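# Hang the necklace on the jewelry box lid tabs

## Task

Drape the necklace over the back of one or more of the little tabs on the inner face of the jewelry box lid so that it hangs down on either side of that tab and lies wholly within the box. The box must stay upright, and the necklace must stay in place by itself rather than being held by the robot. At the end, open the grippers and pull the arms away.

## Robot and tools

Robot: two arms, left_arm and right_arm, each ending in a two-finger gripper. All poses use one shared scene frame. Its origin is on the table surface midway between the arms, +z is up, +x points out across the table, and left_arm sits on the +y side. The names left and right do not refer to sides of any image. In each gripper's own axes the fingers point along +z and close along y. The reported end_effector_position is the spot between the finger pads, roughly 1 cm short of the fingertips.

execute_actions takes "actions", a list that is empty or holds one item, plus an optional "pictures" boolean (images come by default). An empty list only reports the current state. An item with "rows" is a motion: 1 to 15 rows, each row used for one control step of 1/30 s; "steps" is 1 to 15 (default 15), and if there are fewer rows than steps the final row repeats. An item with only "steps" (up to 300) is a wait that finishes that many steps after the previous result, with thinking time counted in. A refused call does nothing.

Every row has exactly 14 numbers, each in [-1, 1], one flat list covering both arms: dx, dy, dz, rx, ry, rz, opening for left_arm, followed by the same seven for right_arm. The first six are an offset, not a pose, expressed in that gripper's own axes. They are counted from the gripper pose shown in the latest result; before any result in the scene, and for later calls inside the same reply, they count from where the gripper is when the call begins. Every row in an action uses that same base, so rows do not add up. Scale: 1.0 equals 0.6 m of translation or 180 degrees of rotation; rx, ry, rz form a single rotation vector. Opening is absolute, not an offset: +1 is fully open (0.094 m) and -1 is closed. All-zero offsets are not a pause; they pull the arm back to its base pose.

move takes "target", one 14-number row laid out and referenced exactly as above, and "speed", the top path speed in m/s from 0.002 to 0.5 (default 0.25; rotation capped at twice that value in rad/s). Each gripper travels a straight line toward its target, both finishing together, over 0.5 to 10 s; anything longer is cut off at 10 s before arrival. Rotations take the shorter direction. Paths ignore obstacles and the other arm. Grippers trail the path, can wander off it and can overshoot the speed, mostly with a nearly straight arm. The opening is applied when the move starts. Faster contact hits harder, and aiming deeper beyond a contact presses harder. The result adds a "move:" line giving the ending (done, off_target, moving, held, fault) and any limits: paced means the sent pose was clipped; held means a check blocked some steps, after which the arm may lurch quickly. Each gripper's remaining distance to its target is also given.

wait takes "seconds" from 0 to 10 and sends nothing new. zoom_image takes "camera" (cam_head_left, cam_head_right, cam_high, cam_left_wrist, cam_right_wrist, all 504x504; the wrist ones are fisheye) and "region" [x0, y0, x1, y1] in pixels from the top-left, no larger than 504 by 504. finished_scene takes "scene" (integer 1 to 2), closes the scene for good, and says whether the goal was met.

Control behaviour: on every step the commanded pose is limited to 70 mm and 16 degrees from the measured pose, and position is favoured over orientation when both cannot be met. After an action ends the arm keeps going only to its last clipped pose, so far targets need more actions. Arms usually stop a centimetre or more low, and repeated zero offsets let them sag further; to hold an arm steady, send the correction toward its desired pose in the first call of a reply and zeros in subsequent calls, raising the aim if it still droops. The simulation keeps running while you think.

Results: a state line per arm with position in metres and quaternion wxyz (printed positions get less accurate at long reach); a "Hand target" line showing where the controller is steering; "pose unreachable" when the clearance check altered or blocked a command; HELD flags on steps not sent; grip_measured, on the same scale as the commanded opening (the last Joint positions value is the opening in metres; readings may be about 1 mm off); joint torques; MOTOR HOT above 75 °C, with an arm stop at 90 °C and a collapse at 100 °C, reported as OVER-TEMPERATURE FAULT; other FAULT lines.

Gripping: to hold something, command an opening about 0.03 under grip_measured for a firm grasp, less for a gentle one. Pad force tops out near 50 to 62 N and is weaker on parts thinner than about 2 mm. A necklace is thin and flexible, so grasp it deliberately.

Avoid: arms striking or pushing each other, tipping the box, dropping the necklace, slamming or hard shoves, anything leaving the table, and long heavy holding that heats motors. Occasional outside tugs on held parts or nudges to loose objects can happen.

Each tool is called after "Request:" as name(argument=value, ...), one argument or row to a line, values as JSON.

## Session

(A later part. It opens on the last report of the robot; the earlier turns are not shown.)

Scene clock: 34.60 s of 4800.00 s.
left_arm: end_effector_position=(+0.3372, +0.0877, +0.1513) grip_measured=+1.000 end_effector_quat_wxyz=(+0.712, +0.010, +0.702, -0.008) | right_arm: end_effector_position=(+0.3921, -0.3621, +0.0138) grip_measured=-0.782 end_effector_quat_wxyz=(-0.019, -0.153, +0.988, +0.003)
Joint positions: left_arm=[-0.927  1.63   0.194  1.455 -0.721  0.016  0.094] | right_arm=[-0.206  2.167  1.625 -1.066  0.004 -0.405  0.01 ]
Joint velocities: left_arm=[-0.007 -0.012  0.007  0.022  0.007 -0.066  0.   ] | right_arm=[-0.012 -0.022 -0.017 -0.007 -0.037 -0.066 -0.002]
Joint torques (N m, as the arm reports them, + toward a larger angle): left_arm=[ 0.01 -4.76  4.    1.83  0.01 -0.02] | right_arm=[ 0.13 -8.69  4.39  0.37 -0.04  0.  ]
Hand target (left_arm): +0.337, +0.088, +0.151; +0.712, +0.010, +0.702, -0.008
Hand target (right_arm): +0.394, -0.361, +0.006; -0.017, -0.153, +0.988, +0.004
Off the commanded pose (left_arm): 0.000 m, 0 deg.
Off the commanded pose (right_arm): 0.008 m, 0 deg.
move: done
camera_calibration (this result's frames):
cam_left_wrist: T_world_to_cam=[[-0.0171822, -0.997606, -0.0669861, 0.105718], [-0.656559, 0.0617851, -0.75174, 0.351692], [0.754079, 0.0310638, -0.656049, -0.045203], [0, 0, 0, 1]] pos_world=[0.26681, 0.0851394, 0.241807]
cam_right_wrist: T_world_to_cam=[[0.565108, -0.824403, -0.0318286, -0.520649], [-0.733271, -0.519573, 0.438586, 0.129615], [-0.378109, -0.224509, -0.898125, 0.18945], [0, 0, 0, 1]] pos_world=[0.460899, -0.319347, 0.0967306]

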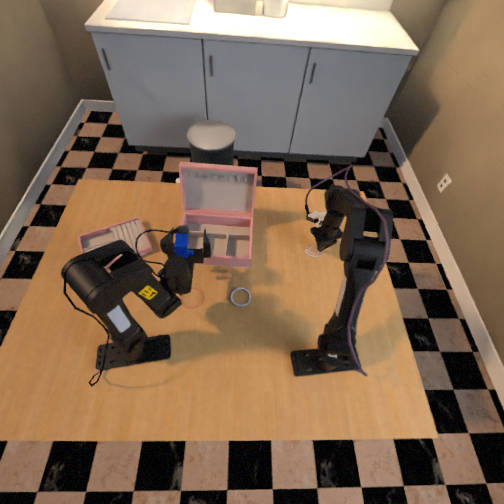

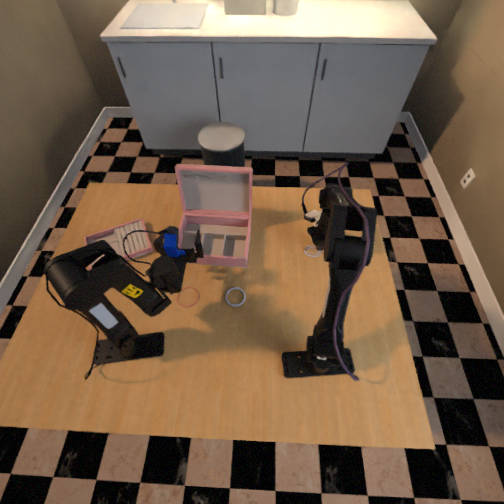

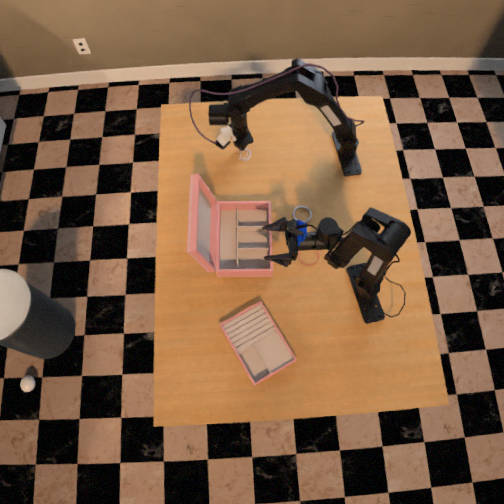

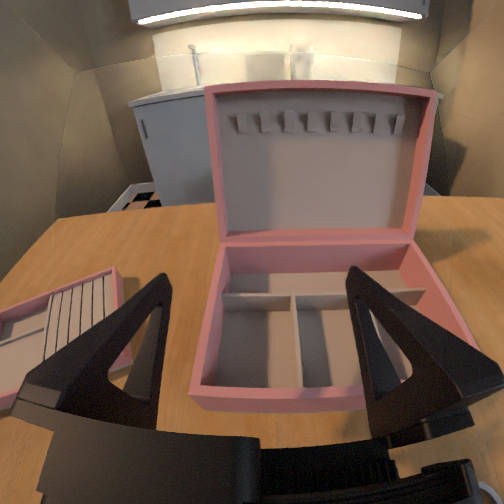

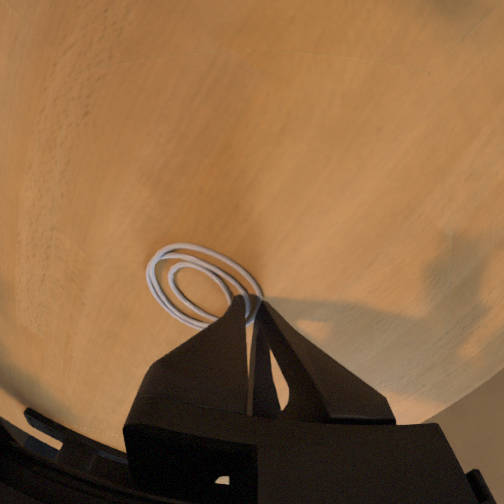

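Request:
move(
  target=[0,0,0,0,0,0,1,-0.005,-0.0105,-0.035,0,0,0,-0.8],
  speed=0.02,
)

Request:
move(
  target=[0,0,0,0,0,0,1,-0.005,0,0.033,0,0,0,-0.8],
  speed=0.02,
)

Request:
zoom_image(
  camera="cam_right_wrist",
  region=[150, 210, 350, 380],
)

Scene clock: 39.17 s of 4800.00 s.
left_arm: end_effector_position=(+0.3372, +0.0877, +0.1513) grip_measured=+1.000 end_effector_quat_wxyz=(+0.712, +0.010, +0.702, -0.008) | right_arm: end_effector_position=(+0.3947, -0.3625, +0.0279) grip_measured=-0.798 end_effector_quat_wxyz=(-0.021, -0.153, +0.988, +0.003)
Joint positions: left_arm=[-0.927  1.63   0.194  1.455 -0.721  0.016  0.094] | right_arm=[-0.206  2.167  1.683 -1.129  0.005 -0.407  0.009]
Joint velocities: left_arm=[-0.032  0.012 -0.002 -0.037  0.051 -0.007  0.   ] | right_arm=[-0.022 -0.002 -0.002 -0.11   0.081  0.095  0.001]
Joint torques (N m, as the arm reports them, + toward a larger angle): left_arm=[ 0.02 -4.68  4.    1.83  0.01 -0.02] | right_arm=[-0.99 -9.49  7.36 -0.04 -0.02 -0.07]
Hand target (left_arm): +0.337, +0.088, +0.151; +0.712, +0.010, +0.702, -0.008
Hand target (right_arm): +0.397, -0.367, +0.034; -0.018, -0.153, +0.988, +0.003
Off the commanded pose (left_arm): 0.000 m, 0 deg.
Off the commanded pose (right_arm): 0.009 m, 0 deg.
After step 90, 0.23 s passed at rest.
move: done
camera_calibration (this result's frames):
cam_left_wrist: T_world_to_cam=[[-0.0171822, -0.997606, -0.0669861, 0.105718], [-0.656559, 0.0617851, -0.75174, 0.351692], [0.754079, 0.0310638, -0.656049, -0.045203], [0, 0, 0, 1]] pos_world=[0.26681, 0.0851394, 0.241807]
cam_right_wrist: T_world_to_cam=[[0.565921, -0.82375, -0.034186, -0.522119], [-0.730429, -0.520177, 0.442595, 0.123684], [-0.38237, -0.225503, -0.89607, 0.204315], [0, 0, 0, 1]] pos_world=[0.463945, -0.319684, 0.110489]

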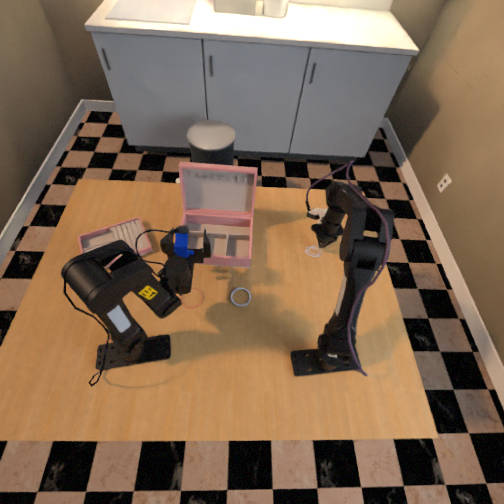

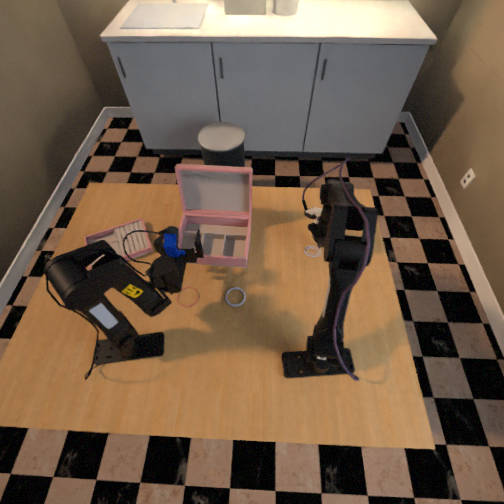

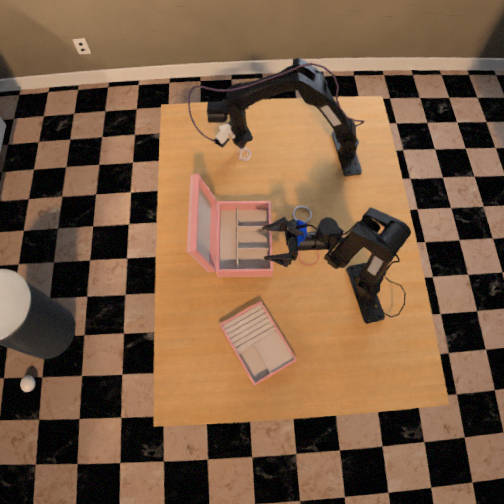

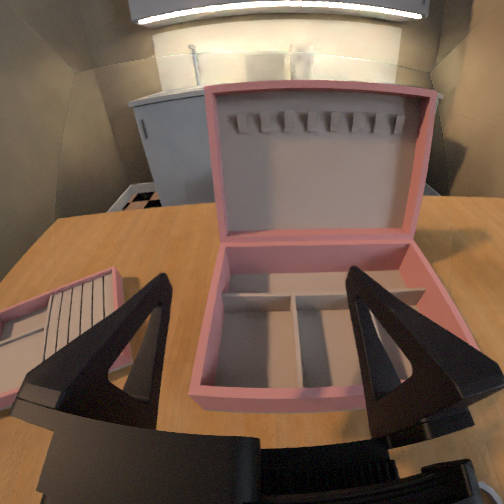

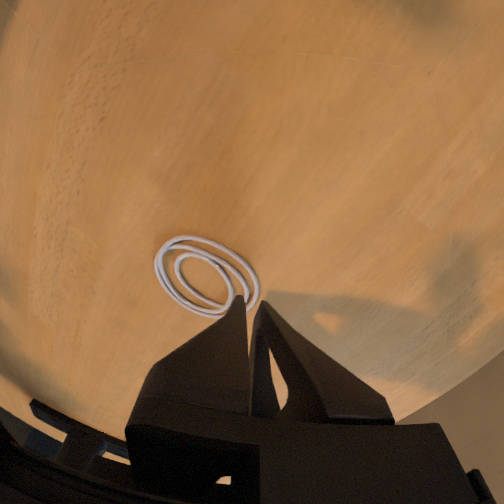

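Scene clock: 40.40 s of 4800.00 s.
left_arm: end_effector_position=(+0.3372, +0.0877, +0.1513) grip_measured=+1.000 end_effector_quat_wxyz=(+0.712, +0.010, +0.702, -0.008) | right_arm: end_effector_position=(+0.3939, -0.3625, +0.0141) grip_measured=-0.798 end_effector_quat_wxyz=(-0.026, -0.153, +0.988, +0.004)
Joint positions: left_arm=[-0.927  1.63   0.194  1.455 -0.721  0.016  0.094] | right_arm=[-0.206  2.187  1.658 -1.094  0.005 -0.407  0.009]
Joint velocities: left_arm=[-0.002 -0.007 -0.002 -0.081 -0.007  0.022  0.   ] | right_arm=[-0.007 -0.002 -0.012 -0.037  0.007  0.051  0.   ]
Joint torques (N m, as the arm reports them, + toward a larger angle): left_arm=[ 0.02 -4.71  4.01  1.84  0.   -0.02] | right_arm=[ 0.23 -8.93  4.58  0.3  -0.02  0.02]
Hand target (left_arm): +0.337, +0.088, +0.151; +0.712, +0.010, +0.702, -0.008
Hand target (right_arm): +0.397, -0.361, +0.008; -0.022, -0.153, +0.988, +0.003
Off the commanded pose (left_arm): 0.000 m, 0 deg.
Off the commanded pose (right_arm): 0.007 m, 1 deg.
move: done
camera_calibration (this result's frames):
cam_left_wrist: T_world_to_cam=[[-0.0171822, -0.997606, -0.0669861, 0.105718], [-0.656559, 0.0617851, -0.75174, 0.351692], [0.754079, 0.0310638, -0.656049, -0.045203], [0, 0, 0, 1]] pos_world=[0.26681, 0.0851394, 0.241807]
cam_right_wrist: T_world_to_cam=[[0.565583, -0.823717, -0.0400825, -0.521814], [-0.726368, -0.520578, 0.448763, 0.127382], [-0.390519, -0.224698, -0.892752, 0.195106], [0, 0, 0, 1]] pos_world=[0.463848, -0.319675, 0.0961016]

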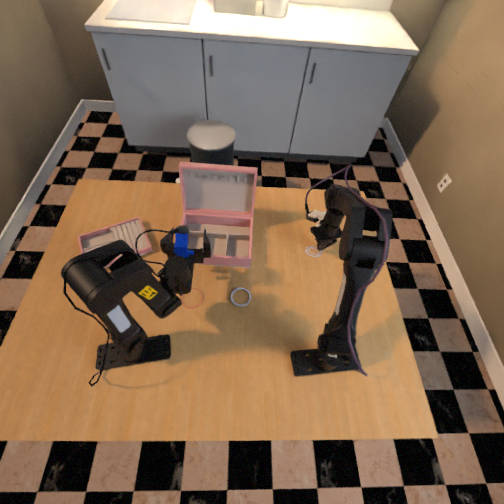

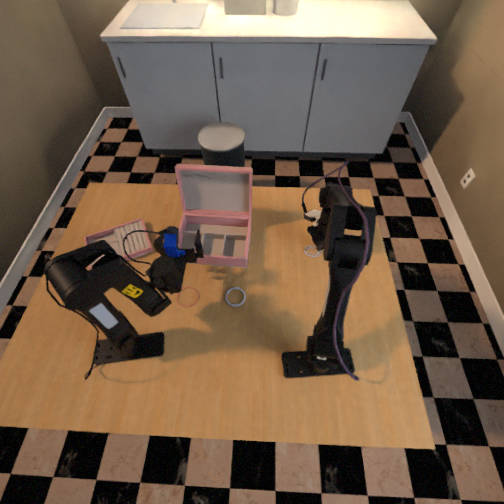

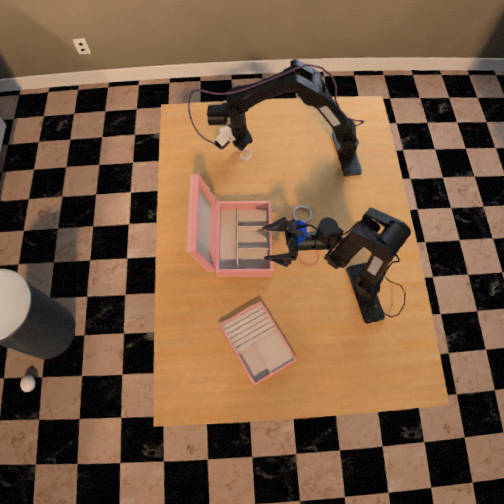

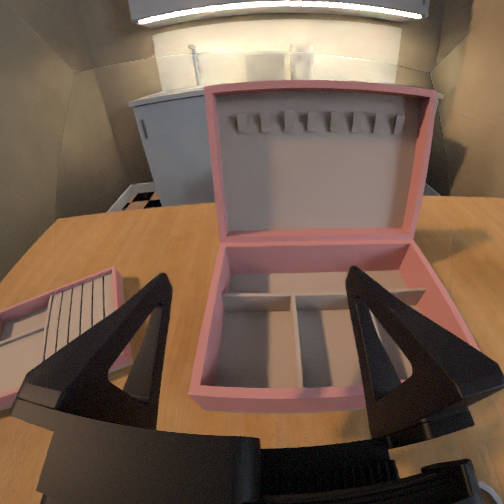

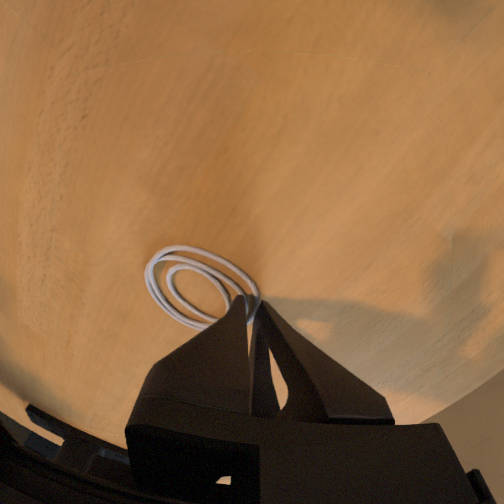

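Region (150, 210, 350, 380) of cam_right_wrist's 504x504 image, scaled by 2.520, with more detail than that image has; it fills the top 428 rows of this view, and the rest is white.

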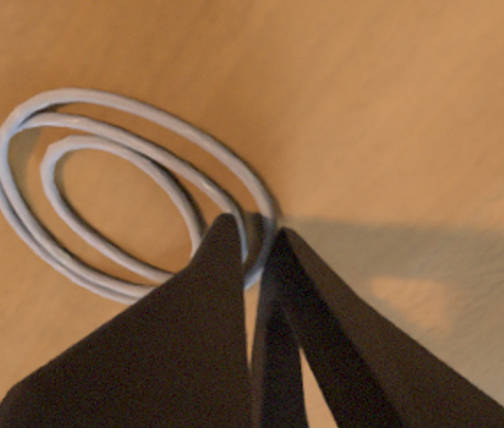

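Request:
move(
  target=[0,0,0,0,0,0,1,0,-0.012,0.006,0,0,0,-0.85],
  speed=0.01,
)

Request:
move(
  target=[0,0,0,0,0,0,1,0,0,0.018,0,0,0,-0.85],
  speed=0.02,
)

Request:
zoom_image(
  camera="cam_right_wrist",
  region=[150, 210, 350, 380],
)

Request:
execute_actions(
  actions=[
    {"rows":[[0,0,0,0,0,0,1,0,0,0.016,0,0,0,-1]]},
  ],
  pictures=false,
)

Scene clock: 44.30 s of 4800.00 s.
left_arm: end_effector_position=(+0.3372, +0.0877, +0.1513) grip_measured=+1.000 end_effector_quat_wxyz=(+0.712, +0.010, +0.702, -0.008) | right_arm: end_effector_position=(+0.3940, -0.3625, +0.0141) grip_measured=-0.848 end_effector_quat_wxyz=(-0.025, -0.156, +0.987, +0.004)
Joint positions: left_arm=[-0.927  1.63   0.194  1.455 -0.721  0.016  0.094] | right_arm=[-0.206  2.187  1.658 -1.093  0.005 -0.412  0.007]
Joint velocities: left_arm=[ 0.007  0.007 -0.002 -0.037  0.081  0.007  0.   ] | right_arm=[ 0.002  0.007 -0.012 -0.051  0.066 -0.037 -0.   ]
Joint torques (N m, as the arm reports them, + toward a larger angle): left_arm=[ 0.01 -4.69  4.    1.84  0.01  0.  ] | right_arm=[-1.36 -8.49  5.88  0.15 -0.01 -0.06]
Hand target (left_arm): +0.337, +0.088, +0.151; +0.712, +0.010, +0.702, -0.008
Hand target (right_arm): +0.396, -0.369, +0.010; -0.026, -0.153, +0.988, +0.004
Off the commanded pose (left_arm): 0.000 m, 0 deg.
Off the commanded pose (right_arm): 0.008 m, 0 deg.
move: done
camera_calibration (this result's frames):
cam_left_wrist: T_world_to_cam=[[-0.0171822, -0.997606, -0.0669861, 0.105718], [-0.656559, 0.0617851, -0.75174, 0.351692], [0.754079, 0.0310638, -0.656049, -0.045203], [0, 0, 0, 1]] pos_world=[0.26681, 0.0851394, 0.241807]
cam_right_wrist: T_world_to_cam=[[0.569671, -0.820897, -0.0400481, -0.522464], [-0.72395, -0.524268, 0.448374, 0.125163], [-0.389065, -0.226433, -0.892948, 0.193937], [0, 0, 0, 1]] pos_world=[0.463698, -0.319356, 0.0961324]

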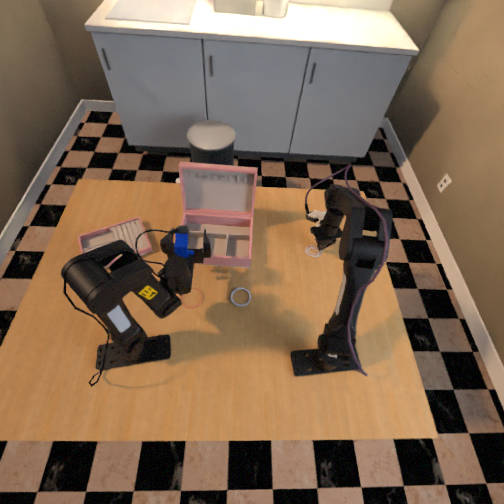

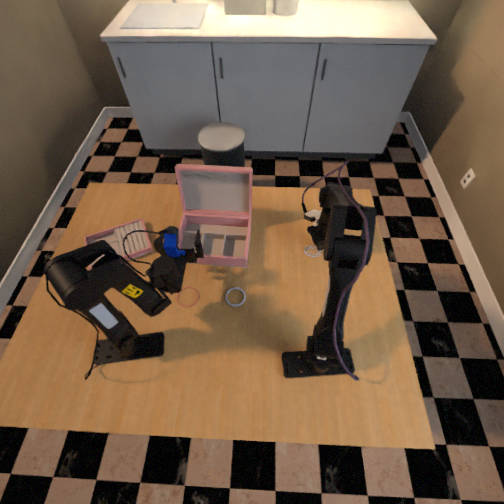

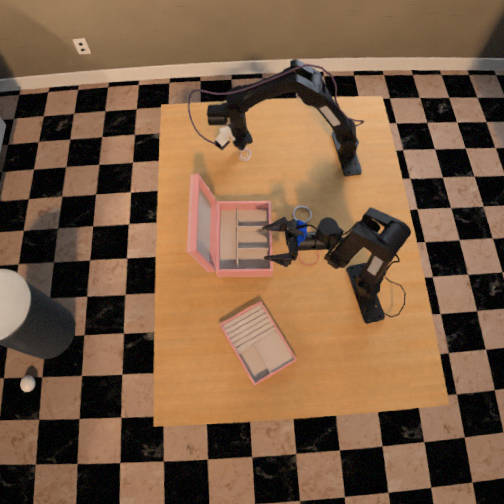

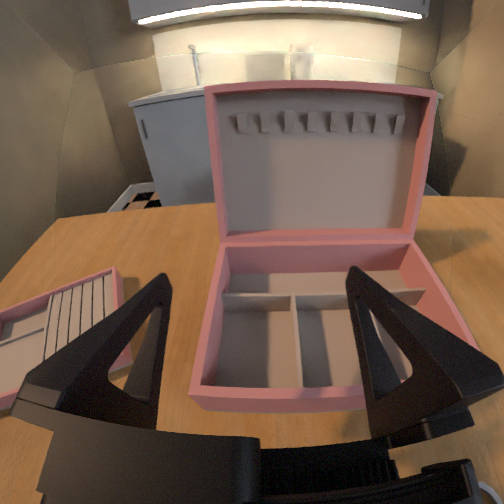

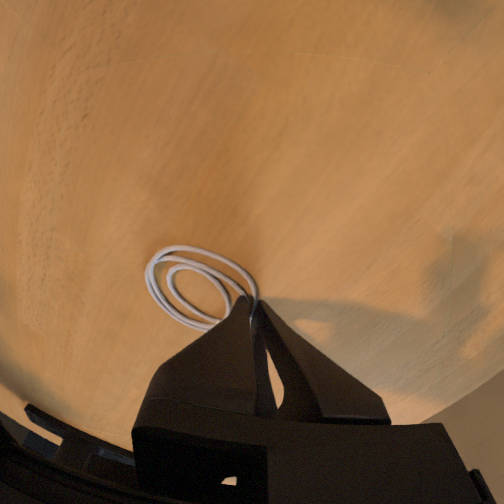

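Scene clock: 45.07 s of 4800.00 s.
left_arm: end_effector_position=(+0.3372, +0.0877, +0.1513) grip_measured=+1.000 end_effector_quat_wxyz=(+0.712, +0.010, +0.702, -0.008) | right_arm: end_effector_position=(+0.3943, -0.3625, +0.0132) grip_measured=-0.848 end_effector_quat_wxyz=(-0.024, -0.156, +0.987, +0.004)
Joint positions: left_arm=[-0.927  1.63   0.194  1.455 -0.721  0.016  0.094] | right_arm=[-0.206  2.187  1.655 -1.087  0.005 -0.412  0.007]
Joint velocities: left_arm=[ 0.012 -0.017  0.007 -0.037  0.022 -0.051  0.   ] | right_arm=[-0.022  0.017 -0.002 -0.037  0.037  0.007  0.   ]
Joint torques (N m, as the arm reports them, + toward a larger angle): left_arm=[-0.01 -4.72  4.02  1.83  0.02 -0.01] | right_arm=[ 0.07 -8.81  3.62  0.36 -0.03  0.  ]
Hand target (left_arm): +0.337, +0.088, +0.151; +0.712, +0.010, +0.702, -0.008
Hand target (right_arm): +0.393, -0.362, +0.003; -0.026, -0.156, +0.987, +0.004
Off the commanded pose (left_arm): 0.000 m, 0 deg.
Off the commanded pose (right_arm): 0.010 m, 0 deg.
move: done
camera_calibration (this result's frames):
cam_left_wrist: T_world_to_cam=[[-0.0171822, -0.997606, -0.0669861, 0.105718], [-0.656559, 0.0617851, -0.75174, 0.351692], [0.754079, 0.0310638, -0.656049, -0.045203], [0, 0, 0, 1]] pos_world=[0.26681, 0.0851394, 0.241807]
cam_right_wrist: T_world_to_cam=[[0.56976, -0.820906, -0.0385656, -0.522764], [-0.72497, -0.524167, 0.446842, 0.126221], [-0.38703, -0.226634, -0.893781, 0.192423], [0, 0, 0, 1]] pos_world=[0.46383, -0.319369, 0.0954225]

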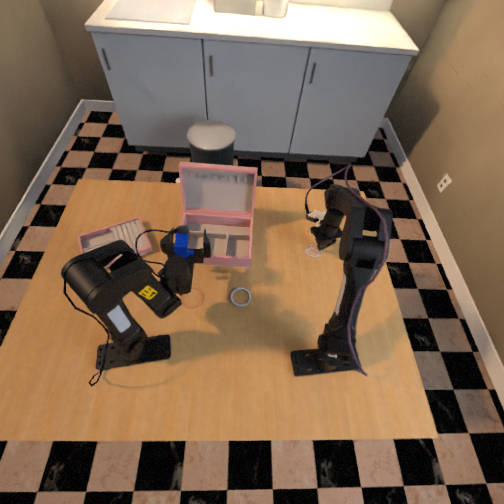

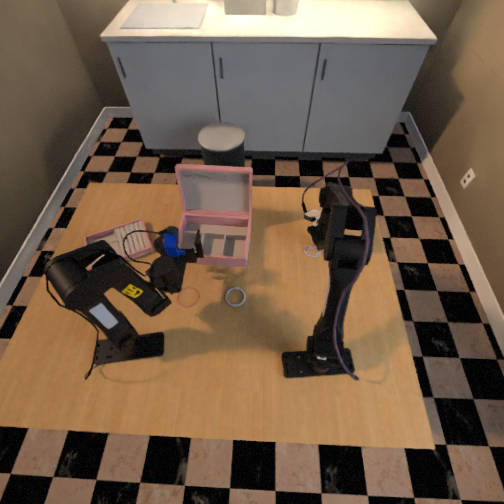

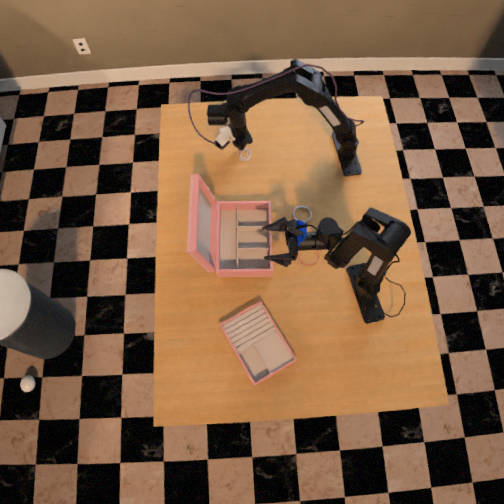

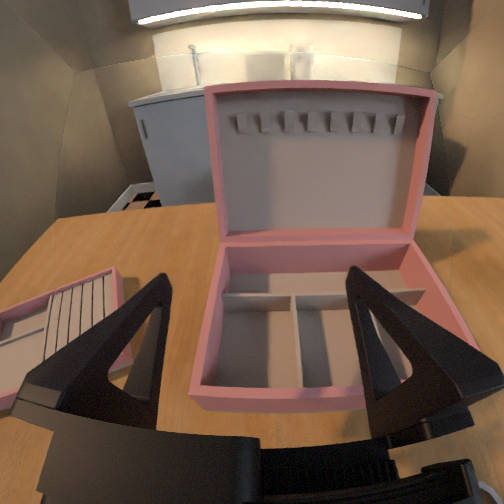

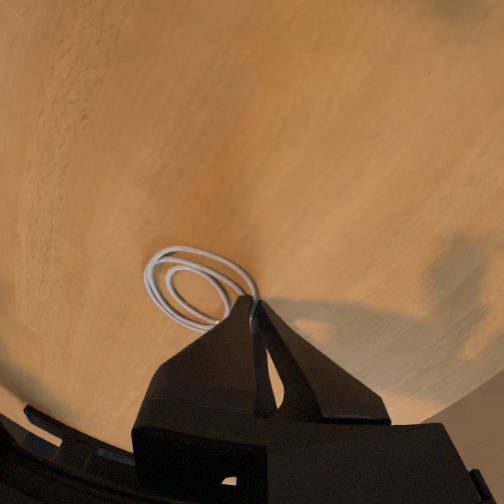

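Region (150, 210, 350, 380) of cam_right_wrist's 504x504 image, scaled by 2.520, with more detail than that image has; it fills the top 428 rows of this view, and the rest is white.

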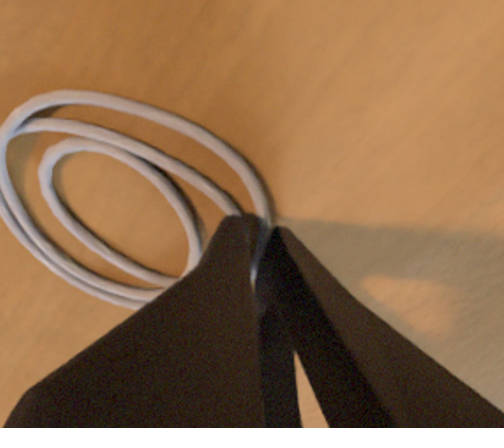

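Scene clock: 45.57 s of 4800.00 s.
left_arm: end_effector_position=(+0.3372, +0.0877, +0.1513) grip_measured=+1.000 end_effector_quat_wxyz=(+0.712, +0.010, +0.702, -0.008) | right_arm: end_effector_position=(+0.3946, -0.3625, +0.0132) grip_measured=-0.990 end_effector_quat_wxyz=(-0.024, -0.156, +0.987, +0.004)
Joint positions: left_arm=[-0.927  1.63   0.194  1.455 -0.721  0.016  0.094] | right_arm=[-0.206  2.187  1.655 -1.086  0.005 -0.412  0.   ]
Joint velocities: left_arm=[-0.012  0.007 -0.022  0.007 -0.037  0.037  0.   ] | right_arm=[-0.017 -0.012 -0.012 -0.007  0.051 -0.051 -0.   ]
Joint torques (N m, as the arm reports them, + toward a larger angle): left_arm=[ 0.01 -4.73  3.99  1.84  0.   -0.02] | right_arm=[ 0.01 -8.83  3.62  0.36 -0.02  0.  ]
Hand target (left_arm): +0.337, +0.088, +0.151; +0.712, +0.010, +0.702, -0.008
Hand target (right_arm): +0.394, -0.362, +0.004; -0.025, -0.156, +0.987, +0.003
Off the commanded pose (left_arm): 0.000 m, 0 deg.
Off the commanded pose (right_arm): 0.010 m, 0 deg.
Steps of this call (steps 1 to 15: all 15 steps of this action). Readings (end_effector_position):
1: left_arm (+0.3372, +0.0877, +0.1513) | right_arm (+0.3944, -0.3624, +0.0132)
2: left_arm (+0.3372, +0.0877, +0.1513) | right_arm (+0.3945, -0.3625, +0.0132)
4: left_arm (+0.3372, +0.0877, +0.1513) | right_arm (+0.3946, -0.3625, +0.0132)
8: left_arm (+0.3372, +0.0877, +0.1513) | right_arm (+0.3946, -0.3625, +0.0132)
15: the state above

Request:
move(
  target=[0,0,0,0,0,0,1,0,-0.04,0.014,0,0,0,-1],
  speed=0.02,
)

Request:
move(
  target=[0,0,0,0,0,0,1,0,0,-0.05,0,-0.012,0,-0.76],
  speed=0.04,
)

Request:
zoom_image(
  camera="cam_right_wrist",
  region=[100, 190, 320, 360],
)

Scene clock: 52.63 s of 4800.00 s.
left_arm: end_effector_position=(+0.3372, +0.0877, +0.1513) grip_measured=+1.000 end_effector_quat_wxyz=(+0.712, +0.010, +0.702, -0.008) | right_arm: end_effector_position=(+0.3988, -0.3775, +0.0117) grip_measured=-0.991 end_effector_quat_wxyz=(-0.019, -0.158, +0.987, +0.006)
Joint positions: left_arm=[-0.927  1.63   0.194  1.455 -0.721  0.016  0.094] | right_arm=[-0.244  2.204  1.677 -1.084 -0.001 -0.453  0.   ]
Joint velocities: left_arm=[-0.017 -0.022  0.002 -0.051  0.022  0.051  0.   ] | right_arm=[ 0.002 -0.002 -0.022 -0.095  0.037 -0.022 -0.   ]
Joint torques (N m, as the arm reports them, + toward a larger angle): left_arm=[ 0.02 -4.7   3.99  1.84  0.01 -0.01] | right_arm=[-1.22 -7.52  6.51  0.18  0.06 -0.08]
Hand target (left_arm): +0.337, +0.088, +0.151; +0.712, +0.010, +0.702, -0.008
Hand target (right_arm): +0.401, -0.385, +0.004; -0.024, -0.156, +0.987, +0.004
Off the commanded pose (left_arm): 0.000 m, 0 deg.
Off the commanded pose (right_arm): 0.011 m, 1 deg.
After step 90, 2.57 s passed at rest.
move: off_target (right_arm)
camera_calibration (this result's frames):
cam_left_wrist: T_world_to_cam=[[-0.0171822, -0.997606, -0.0669861, 0.105718], [-0.656559, 0.0617851, -0.75174, 0.351692], [0.754079, 0.0310638, -0.656049, -0.045203], [0, 0, 0, 1]] pos_world=[0.26681, 0.0851394, 0.241807]
cam_right_wrist: T_world_to_cam=[[0.572688, -0.818857, -0.0387518, -0.538087], [-0.727541, -0.52947, 0.436286, 0.121471], [-0.377774, -0.221662, -0.898973, 0.187626], [0, 0, 0, 1]] pos_world=[0.467412, -0.334712, 0.0948228]

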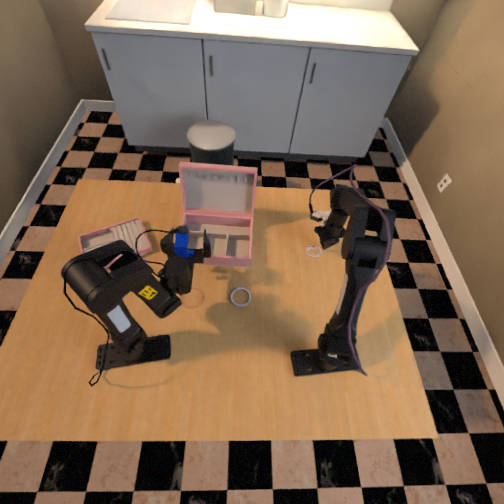

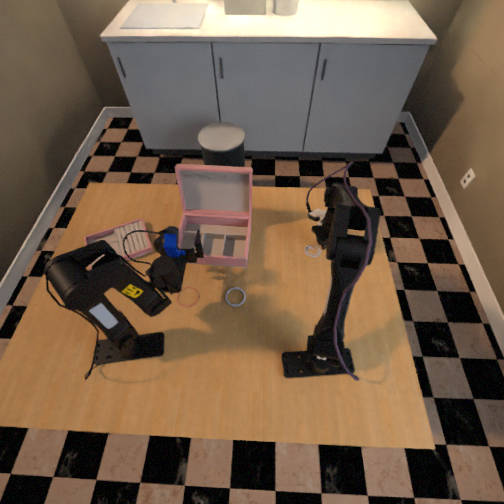

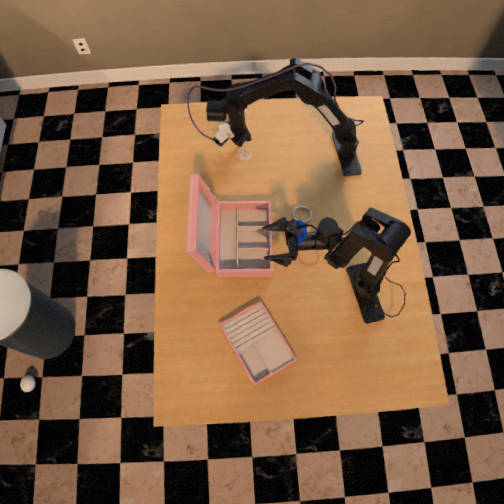

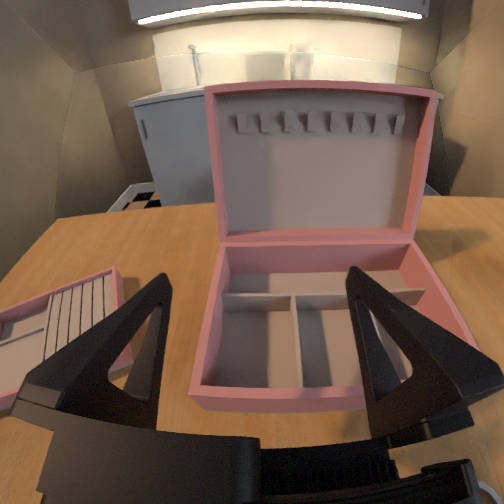

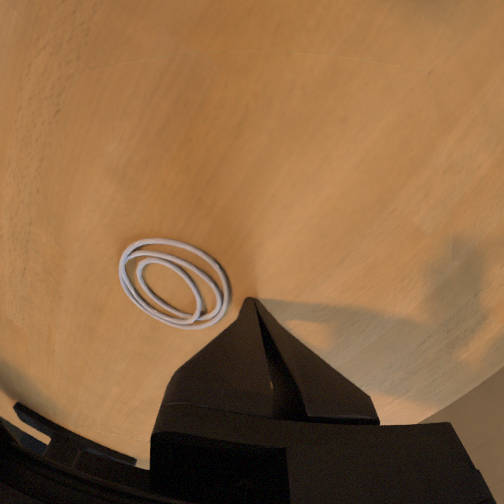

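Scene clock: 53.70 s of 4800.00 s.
left_arm: end_effector_position=(+0.3372, +0.0877, +0.1513) grip_measured=+1.000 end_effector_quat_wxyz=(+0.712, +0.010, +0.702, -0.008) | right_arm: end_effector_position=(+0.3936, -0.3760, +0.0231) grip_measured=-0.762 end_effector_quat_wxyz=(-0.021, -0.157, +0.987, +0.009)
Joint positions: left_arm=[-0.927  1.63   0.194  1.455 -0.721  0.016  0.094] | right_arm=[-0.244  2.176  1.677 -1.117 -0.005 -0.453  0.011]
Joint velocities: left_arm=[-0.002 -0.002  0.007 -0.007  0.022 -0.051  0.   ] | right_arm=[-0.032  0.012  0.007 -0.022  0.022  0.051  0.   ]
Joint torques (N m, as the arm reports them, + toward a larger angle): left_arm=[ 0.03 -4.7   3.99  1.83  0.01 -0.01] | right_arm=[ -0.7  -11.91   7.39  -0.05  -0.14  -0.07]
Hand target (left_arm): +0.337, +0.088, +0.151; +0.712, +0.010, +0.702, -0.008
Hand target (right_arm): +0.400, -0.378, +0.042; -0.000, -0.157, +0.988, +0.009
Off the commanded pose (left_arm): 0.000 m, 0 deg.
Off the commanded pose (right_arm): 0.020 m, 2 deg.
move: off_target (right_arm)
camera_calibration (this result's frames):
cam_left_wrist: T_world_to_cam=[[-0.0171822, -0.997606, -0.0669861, 0.105718], [-0.656559, 0.0617851, -0.75174, 0.351692], [0.754079, 0.0310638, -0.656049, -0.045203], [0, 0, 0, 1]] pos_world=[0.26681, 0.0851394, 0.241807]
cam_right_wrist: T_world_to_cam=[[0.572364, -0.818752, -0.0452121, -0.533105], [-0.725937, -0.531578, 0.436394, 0.112122], [-0.381333, -0.216955, -0.898619, 0.199407], [0, 0, 0, 1]] pos_world=[0.462564, -0.333617, 0.106158]

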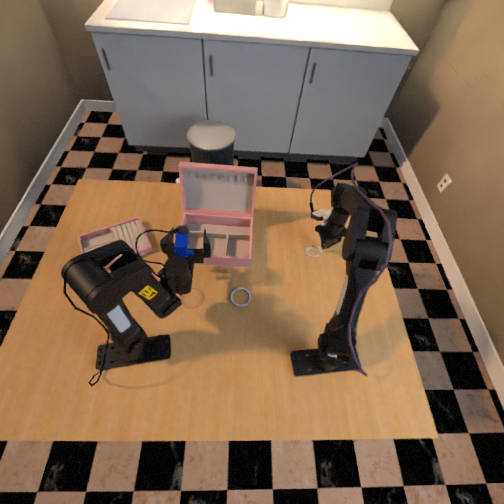

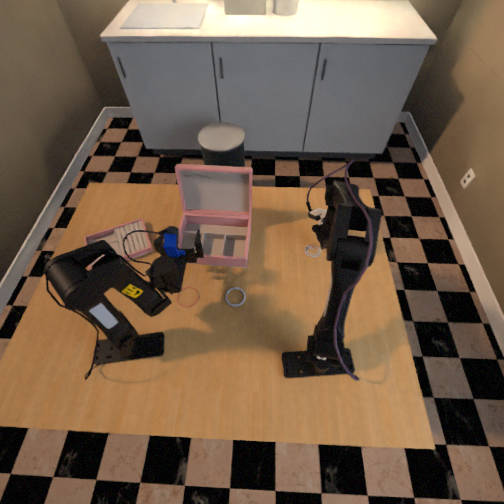

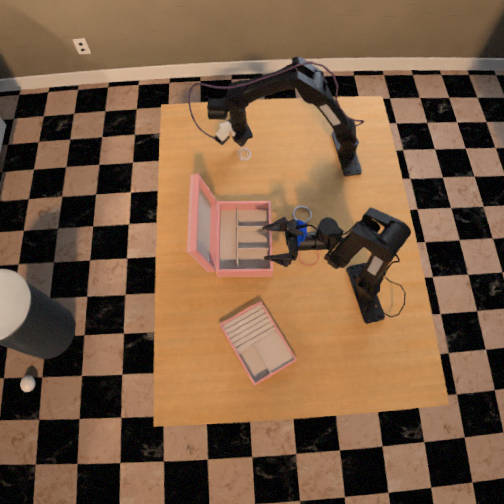

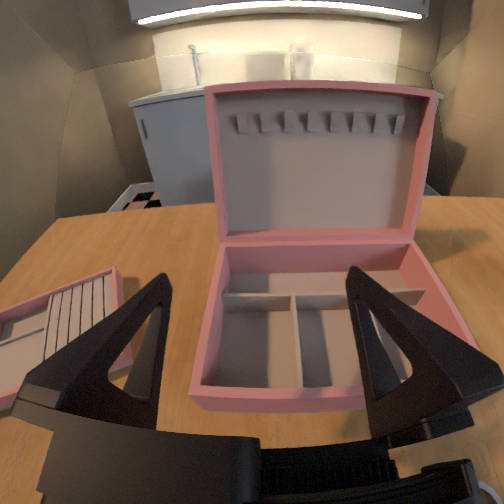

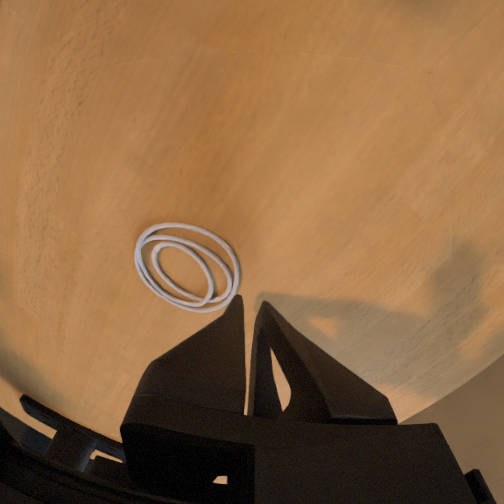

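Region (100, 190, 320, 360) of cam_right_wrist's 504x504 image, scaled by 2.291, with more detail than that image has; it fills the top 389 rows of this view, and the rest is white.

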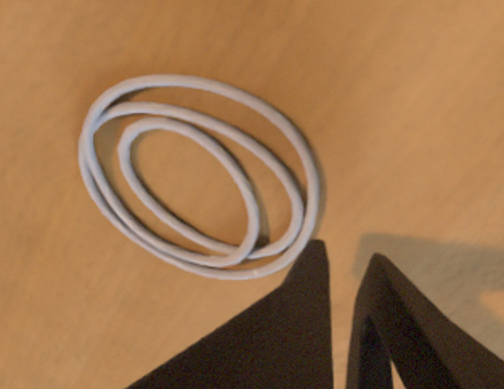

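Request:
move(
  target=[0,0,0,0,0,0,1,-0.011,0.056,-0.01,0,-0.012,0,-0.76],
  speed=0.04,
)

Request:
move(
  target=[0,0,0,0,0,0,1,0,0,0.035,0,0,0,-0.76],
  speed=0.02,
)

Request:
zoom_image(
  camera="cam_right_wrist",
  region=[150, 210, 350, 380],
)

Request:
execute_actions(
  actions=[
    {"rows":[[0,0,0,0,0,0,1,0,0,0.016,0,0,0,-1]]},
  ],
  pictures=false,
)

Scene clock: 60.57 s of 4800.00 s.
left_arm: end_effector_position=(+0.3372, +0.0877, +0.1513) grip_measured=+1.000 end_effector_quat_wxyz=(+0.712, +0.010, +0.702, -0.008) | right_arm: end_effector_position=(+0.3839, -0.3476, +0.0193) grip_measured=-0.762 end_effector_quat_wxyz=(-0.027, -0.159, +0.987, +0.010)
Joint positions: left_arm=[-0.927  1.63   0.194  1.455 -0.721  0.016  0.094] | right_arm=[-0.176  2.143  1.609 -1.092 -0.007 -0.389  0.011]
Joint velocities: left_arm=[-0.017 -0.012 -0.002 -0.007 -0.022 -0.037  0.   ] | right_arm=[-0.012  0.017  0.007 -0.051 -0.051  0.037  0.   ]
Joint torques (N m, as the arm reports them, + toward a larger angle): left_arm=[ 0.02 -4.73  3.97  1.83  0.01 -0.01] | right_arm=[  0.81 -11.92   4.79   0.23  -0.19   0.09]
Hand target (left_arm): +0.337, +0.088, +0.151; +0.712, +0.010, +0.702, -0.008
Hand target (right_arm): +0.390, -0.342, +0.030; -0.002, -0.157, +0.987, +0.012
Off the commanded pose (left_arm): 0.000 m, 0 deg.
Off the commanded pose (right_arm): 0.013 m, 3 deg.
After step 90, 2.70 s passed at rest.
move: off_target (right_arm)
camera_calibration (this result's frames):
cam_left_wrist: T_world_to_cam=[[-0.0171822, -0.997606, -0.0669861, 0.105718], [-0.656559, 0.0617851, -0.75174, 0.351692], [0.754079, 0.0310638, -0.656049, -0.045203], [0, 0, 0, 1]] pos_world=[0.26681, 0.0851394, 0.241807]
cam_right_wrist: T_world_to_cam=[[0.574582, -0.816798, -0.0519382, -0.504513], [-0.718865, -0.533991, 0.44507, 0.11811], [-0.391267, -0.218393, -0.893988, 0.201679], [0, 0, 0, 1]] pos_world=[0.453699, -0.30497, 0.101527]

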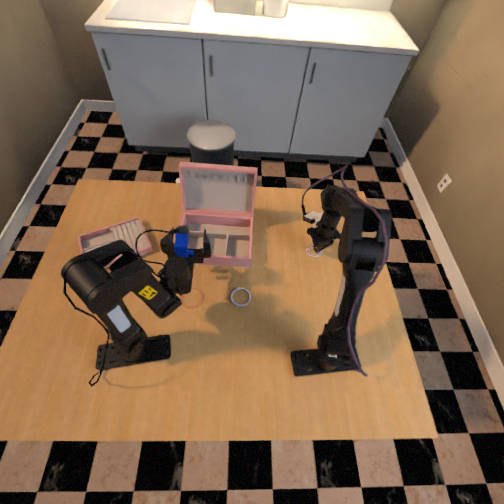

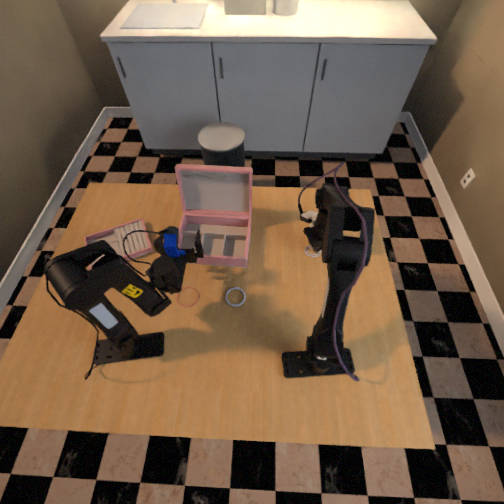

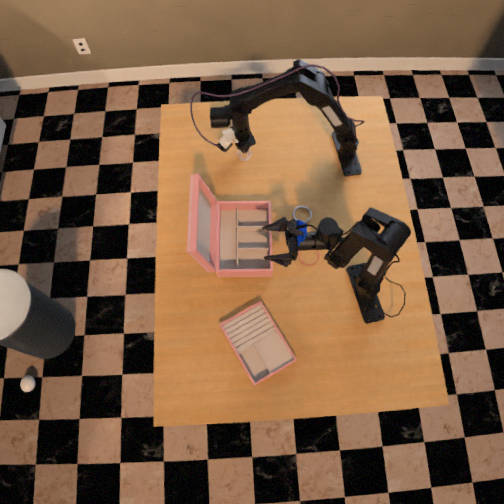

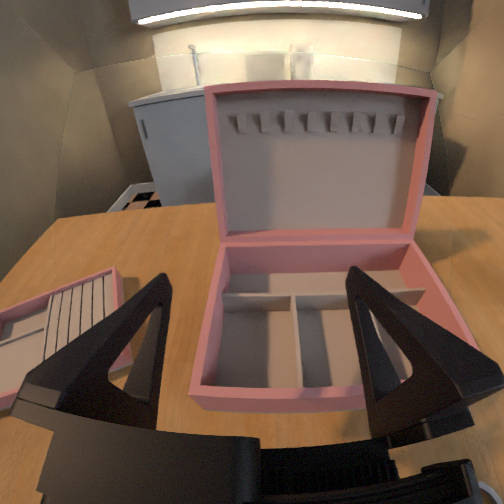

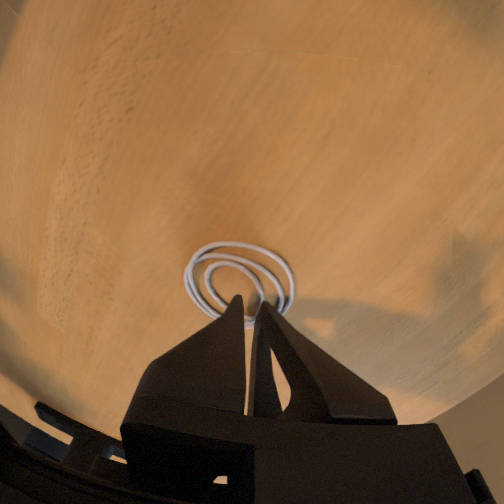

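Scene clock: 61.83 s of 4800.00 s.
left_arm: end_effector_position=(+0.3372, +0.0877, +0.1513) grip_measured=+1.000 end_effector_quat_wxyz=(+0.712, +0.010, +0.702, -0.008) | right_arm: end_effector_position=(+0.3815, -0.3488, +0.0131) grip_measured=-0.762 end_effector_quat_wxyz=(-0.028, -0.159, +0.987, +0.006)
Joint positions: left_arm=[-0.927  1.63   0.194  1.455 -0.721  0.016  0.094] | right_arm=[-0.176  2.143  1.583 -1.068  0.    -0.389  0.011]
Joint velocities: left_arm=[-0.007 -0.017 -0.022 -0.037  0.037 -0.081  0.   ] | right_arm=[-0.007 -0.012 -0.012 -0.022 -0.022 -0.022  0.   ]
Joint torques (N m, as the arm reports them, + toward a larger angle): left_arm=[ 0.   -4.73  3.97  1.82  0.01 -0.01] | right_arm=[ 0.08 -7.59  3.29  0.51 -0.09  0.  ]
Hand target (left_arm): +0.337, +0.088, +0.151; +0.712, +0.010, +0.702, -0.008
Hand target (right_arm): +0.382, -0.347, -0.001; -0.027, -0.159, +0.987, +0.010
Off the commanded pose (left_arm): 0.000 m, 0 deg.
Off the commanded pose (right_arm): 0.015 m, 0 deg.
move: off_target (right_arm)
camera_calibration (this result's frames):
cam_left_wrist: T_world_to_cam=[[-0.0171822, -0.997606, -0.0669861, 0.105718], [-0.656559, 0.0617851, -0.75174, 0.351692], [0.754079, 0.0310638, -0.656049, -0.045203], [0, 0, 0, 1]] pos_world=[0.26681, 0.0851394, 0.241807]
cam_right_wrist: T_world_to_cam=[[0.574836, -0.816919, -0.0469921, -0.504624], [-0.717717, -0.530947, 0.45053, 0.119013], [-0.392997, -0.225254, -0.891524, 0.193229], [0, 0, 0, 1]] pos_world=[0.451432, -0.305521, 0.0949355]

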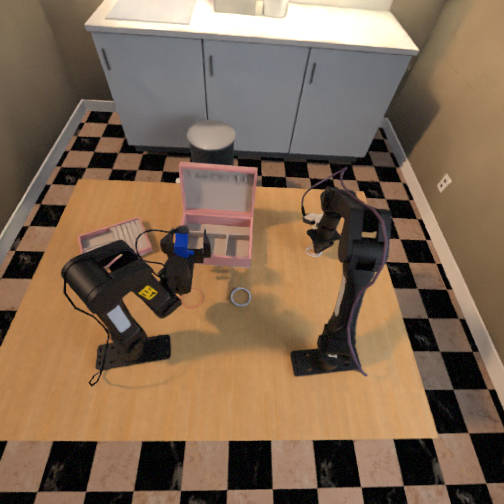

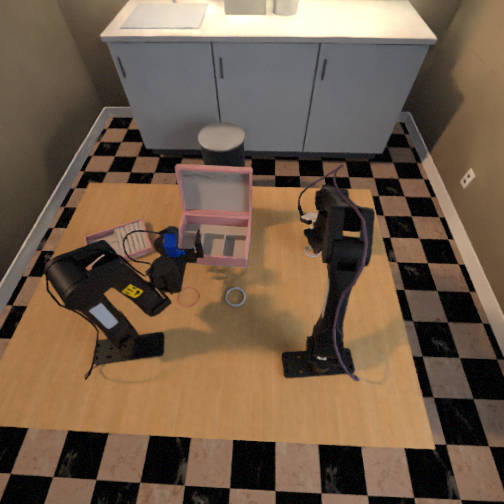

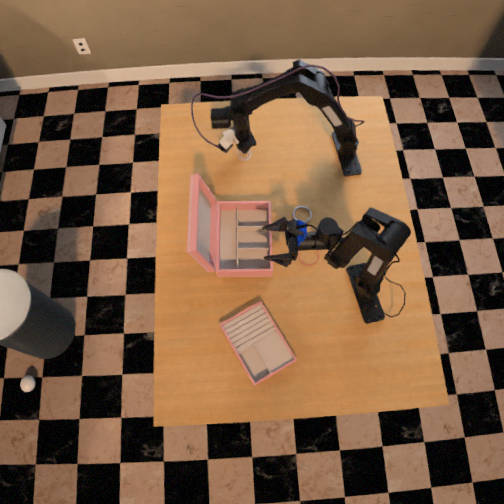

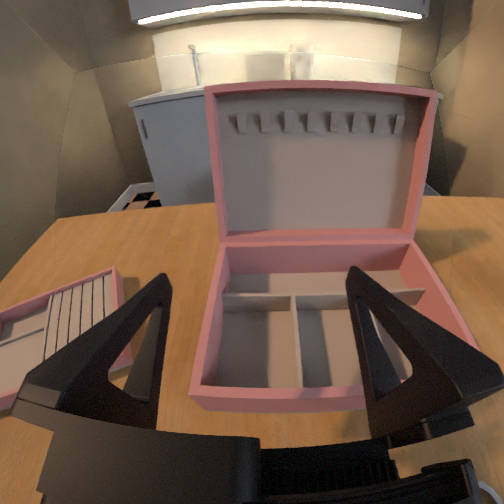

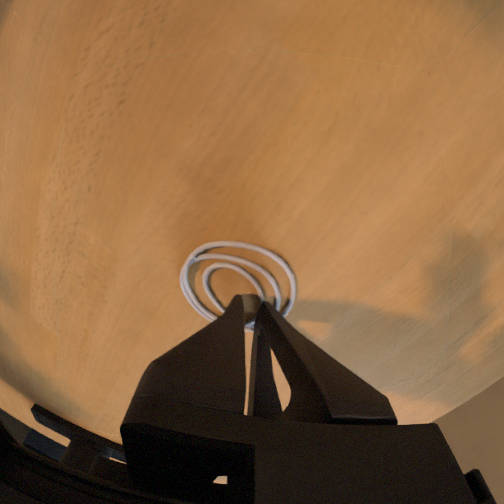

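Region (150, 210, 350, 380) of cam_right_wrist's 504x504 image, scaled by 2.520, with more detail than that image has; it fills the top 428 rows of this view, and the rest is white.

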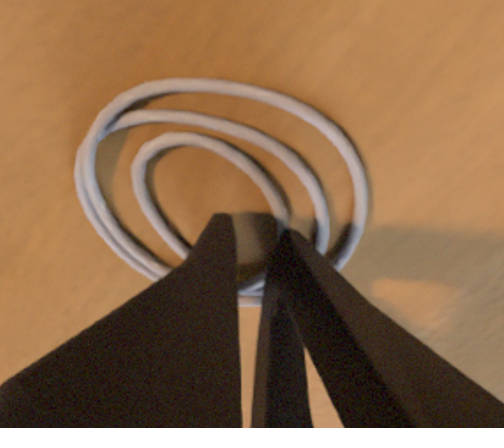

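Scene clock: 62.33 s of 4800.00 s.
left_arm: end_effector_position=(+0.3372, +0.0877, +0.1513) grip_measured=+1.000 end_effector_quat_wxyz=(+0.712, +0.010, +0.702, -0.008) | right_arm: end_effector_position=(+0.3814, -0.3508, +0.0132) grip_measured=-0.991 end_effector_quat_wxyz=(-0.029, -0.159, +0.987, +0.001)
Joint positions: left_arm=[-0.927  1.63   0.194  1.455 -0.721  0.016  0.094] | right_arm=[-0.176  2.143  1.583 -1.068  0.012 -0.389  0.   ]
Joint velocities: left_arm=[ 0.002 -0.017 -0.002  0.037  0.022 -0.051  0.   ] | right_arm=[-0.012  0.012  0.002 -0.066 -0.037 -0.037 -0.001]
Joint torques (N m, as the arm reports them, + toward a larger angle): left_arm=[ 0.02 -4.73  4.01  1.84  0.   -0.01] | right_arm=[ 0.04 -8.43  3.59  0.35 -0.14  0.  ]
Hand target (left_arm): +0.337, +0.088, +0.151; +0.712, +0.010, +0.702, -0.008
Hand target (right_arm): +0.381, -0.349, +0.004; -0.029, -0.159, +0.987, +0.006
Off the commanded pose (left_arm): 0.000 m, 0 deg.
Off the commanded pose (right_arm): 0.010 m, 1 deg.
Steps of this call (steps 1 to 15: all 15 steps of this action). Readings (end_effector_position):
1: left_arm (+0.3372, +0.0877, +0.1513) | right_arm (+0.3815, -0.3492, +0.0131)
2: left_arm (+0.3372, +0.0877, +0.1513) | right_arm (+0.3814, -0.3500, +0.0132)
4: left_arm (+0.3372, +0.0877, +0.1513) | right_arm (+0.3814, -0.3507, +0.0132)
8: left_arm (+0.3372, +0.0877, +0.1513) | right_arm (+0.3814, -0.3508, +0.0132)
15: the state above


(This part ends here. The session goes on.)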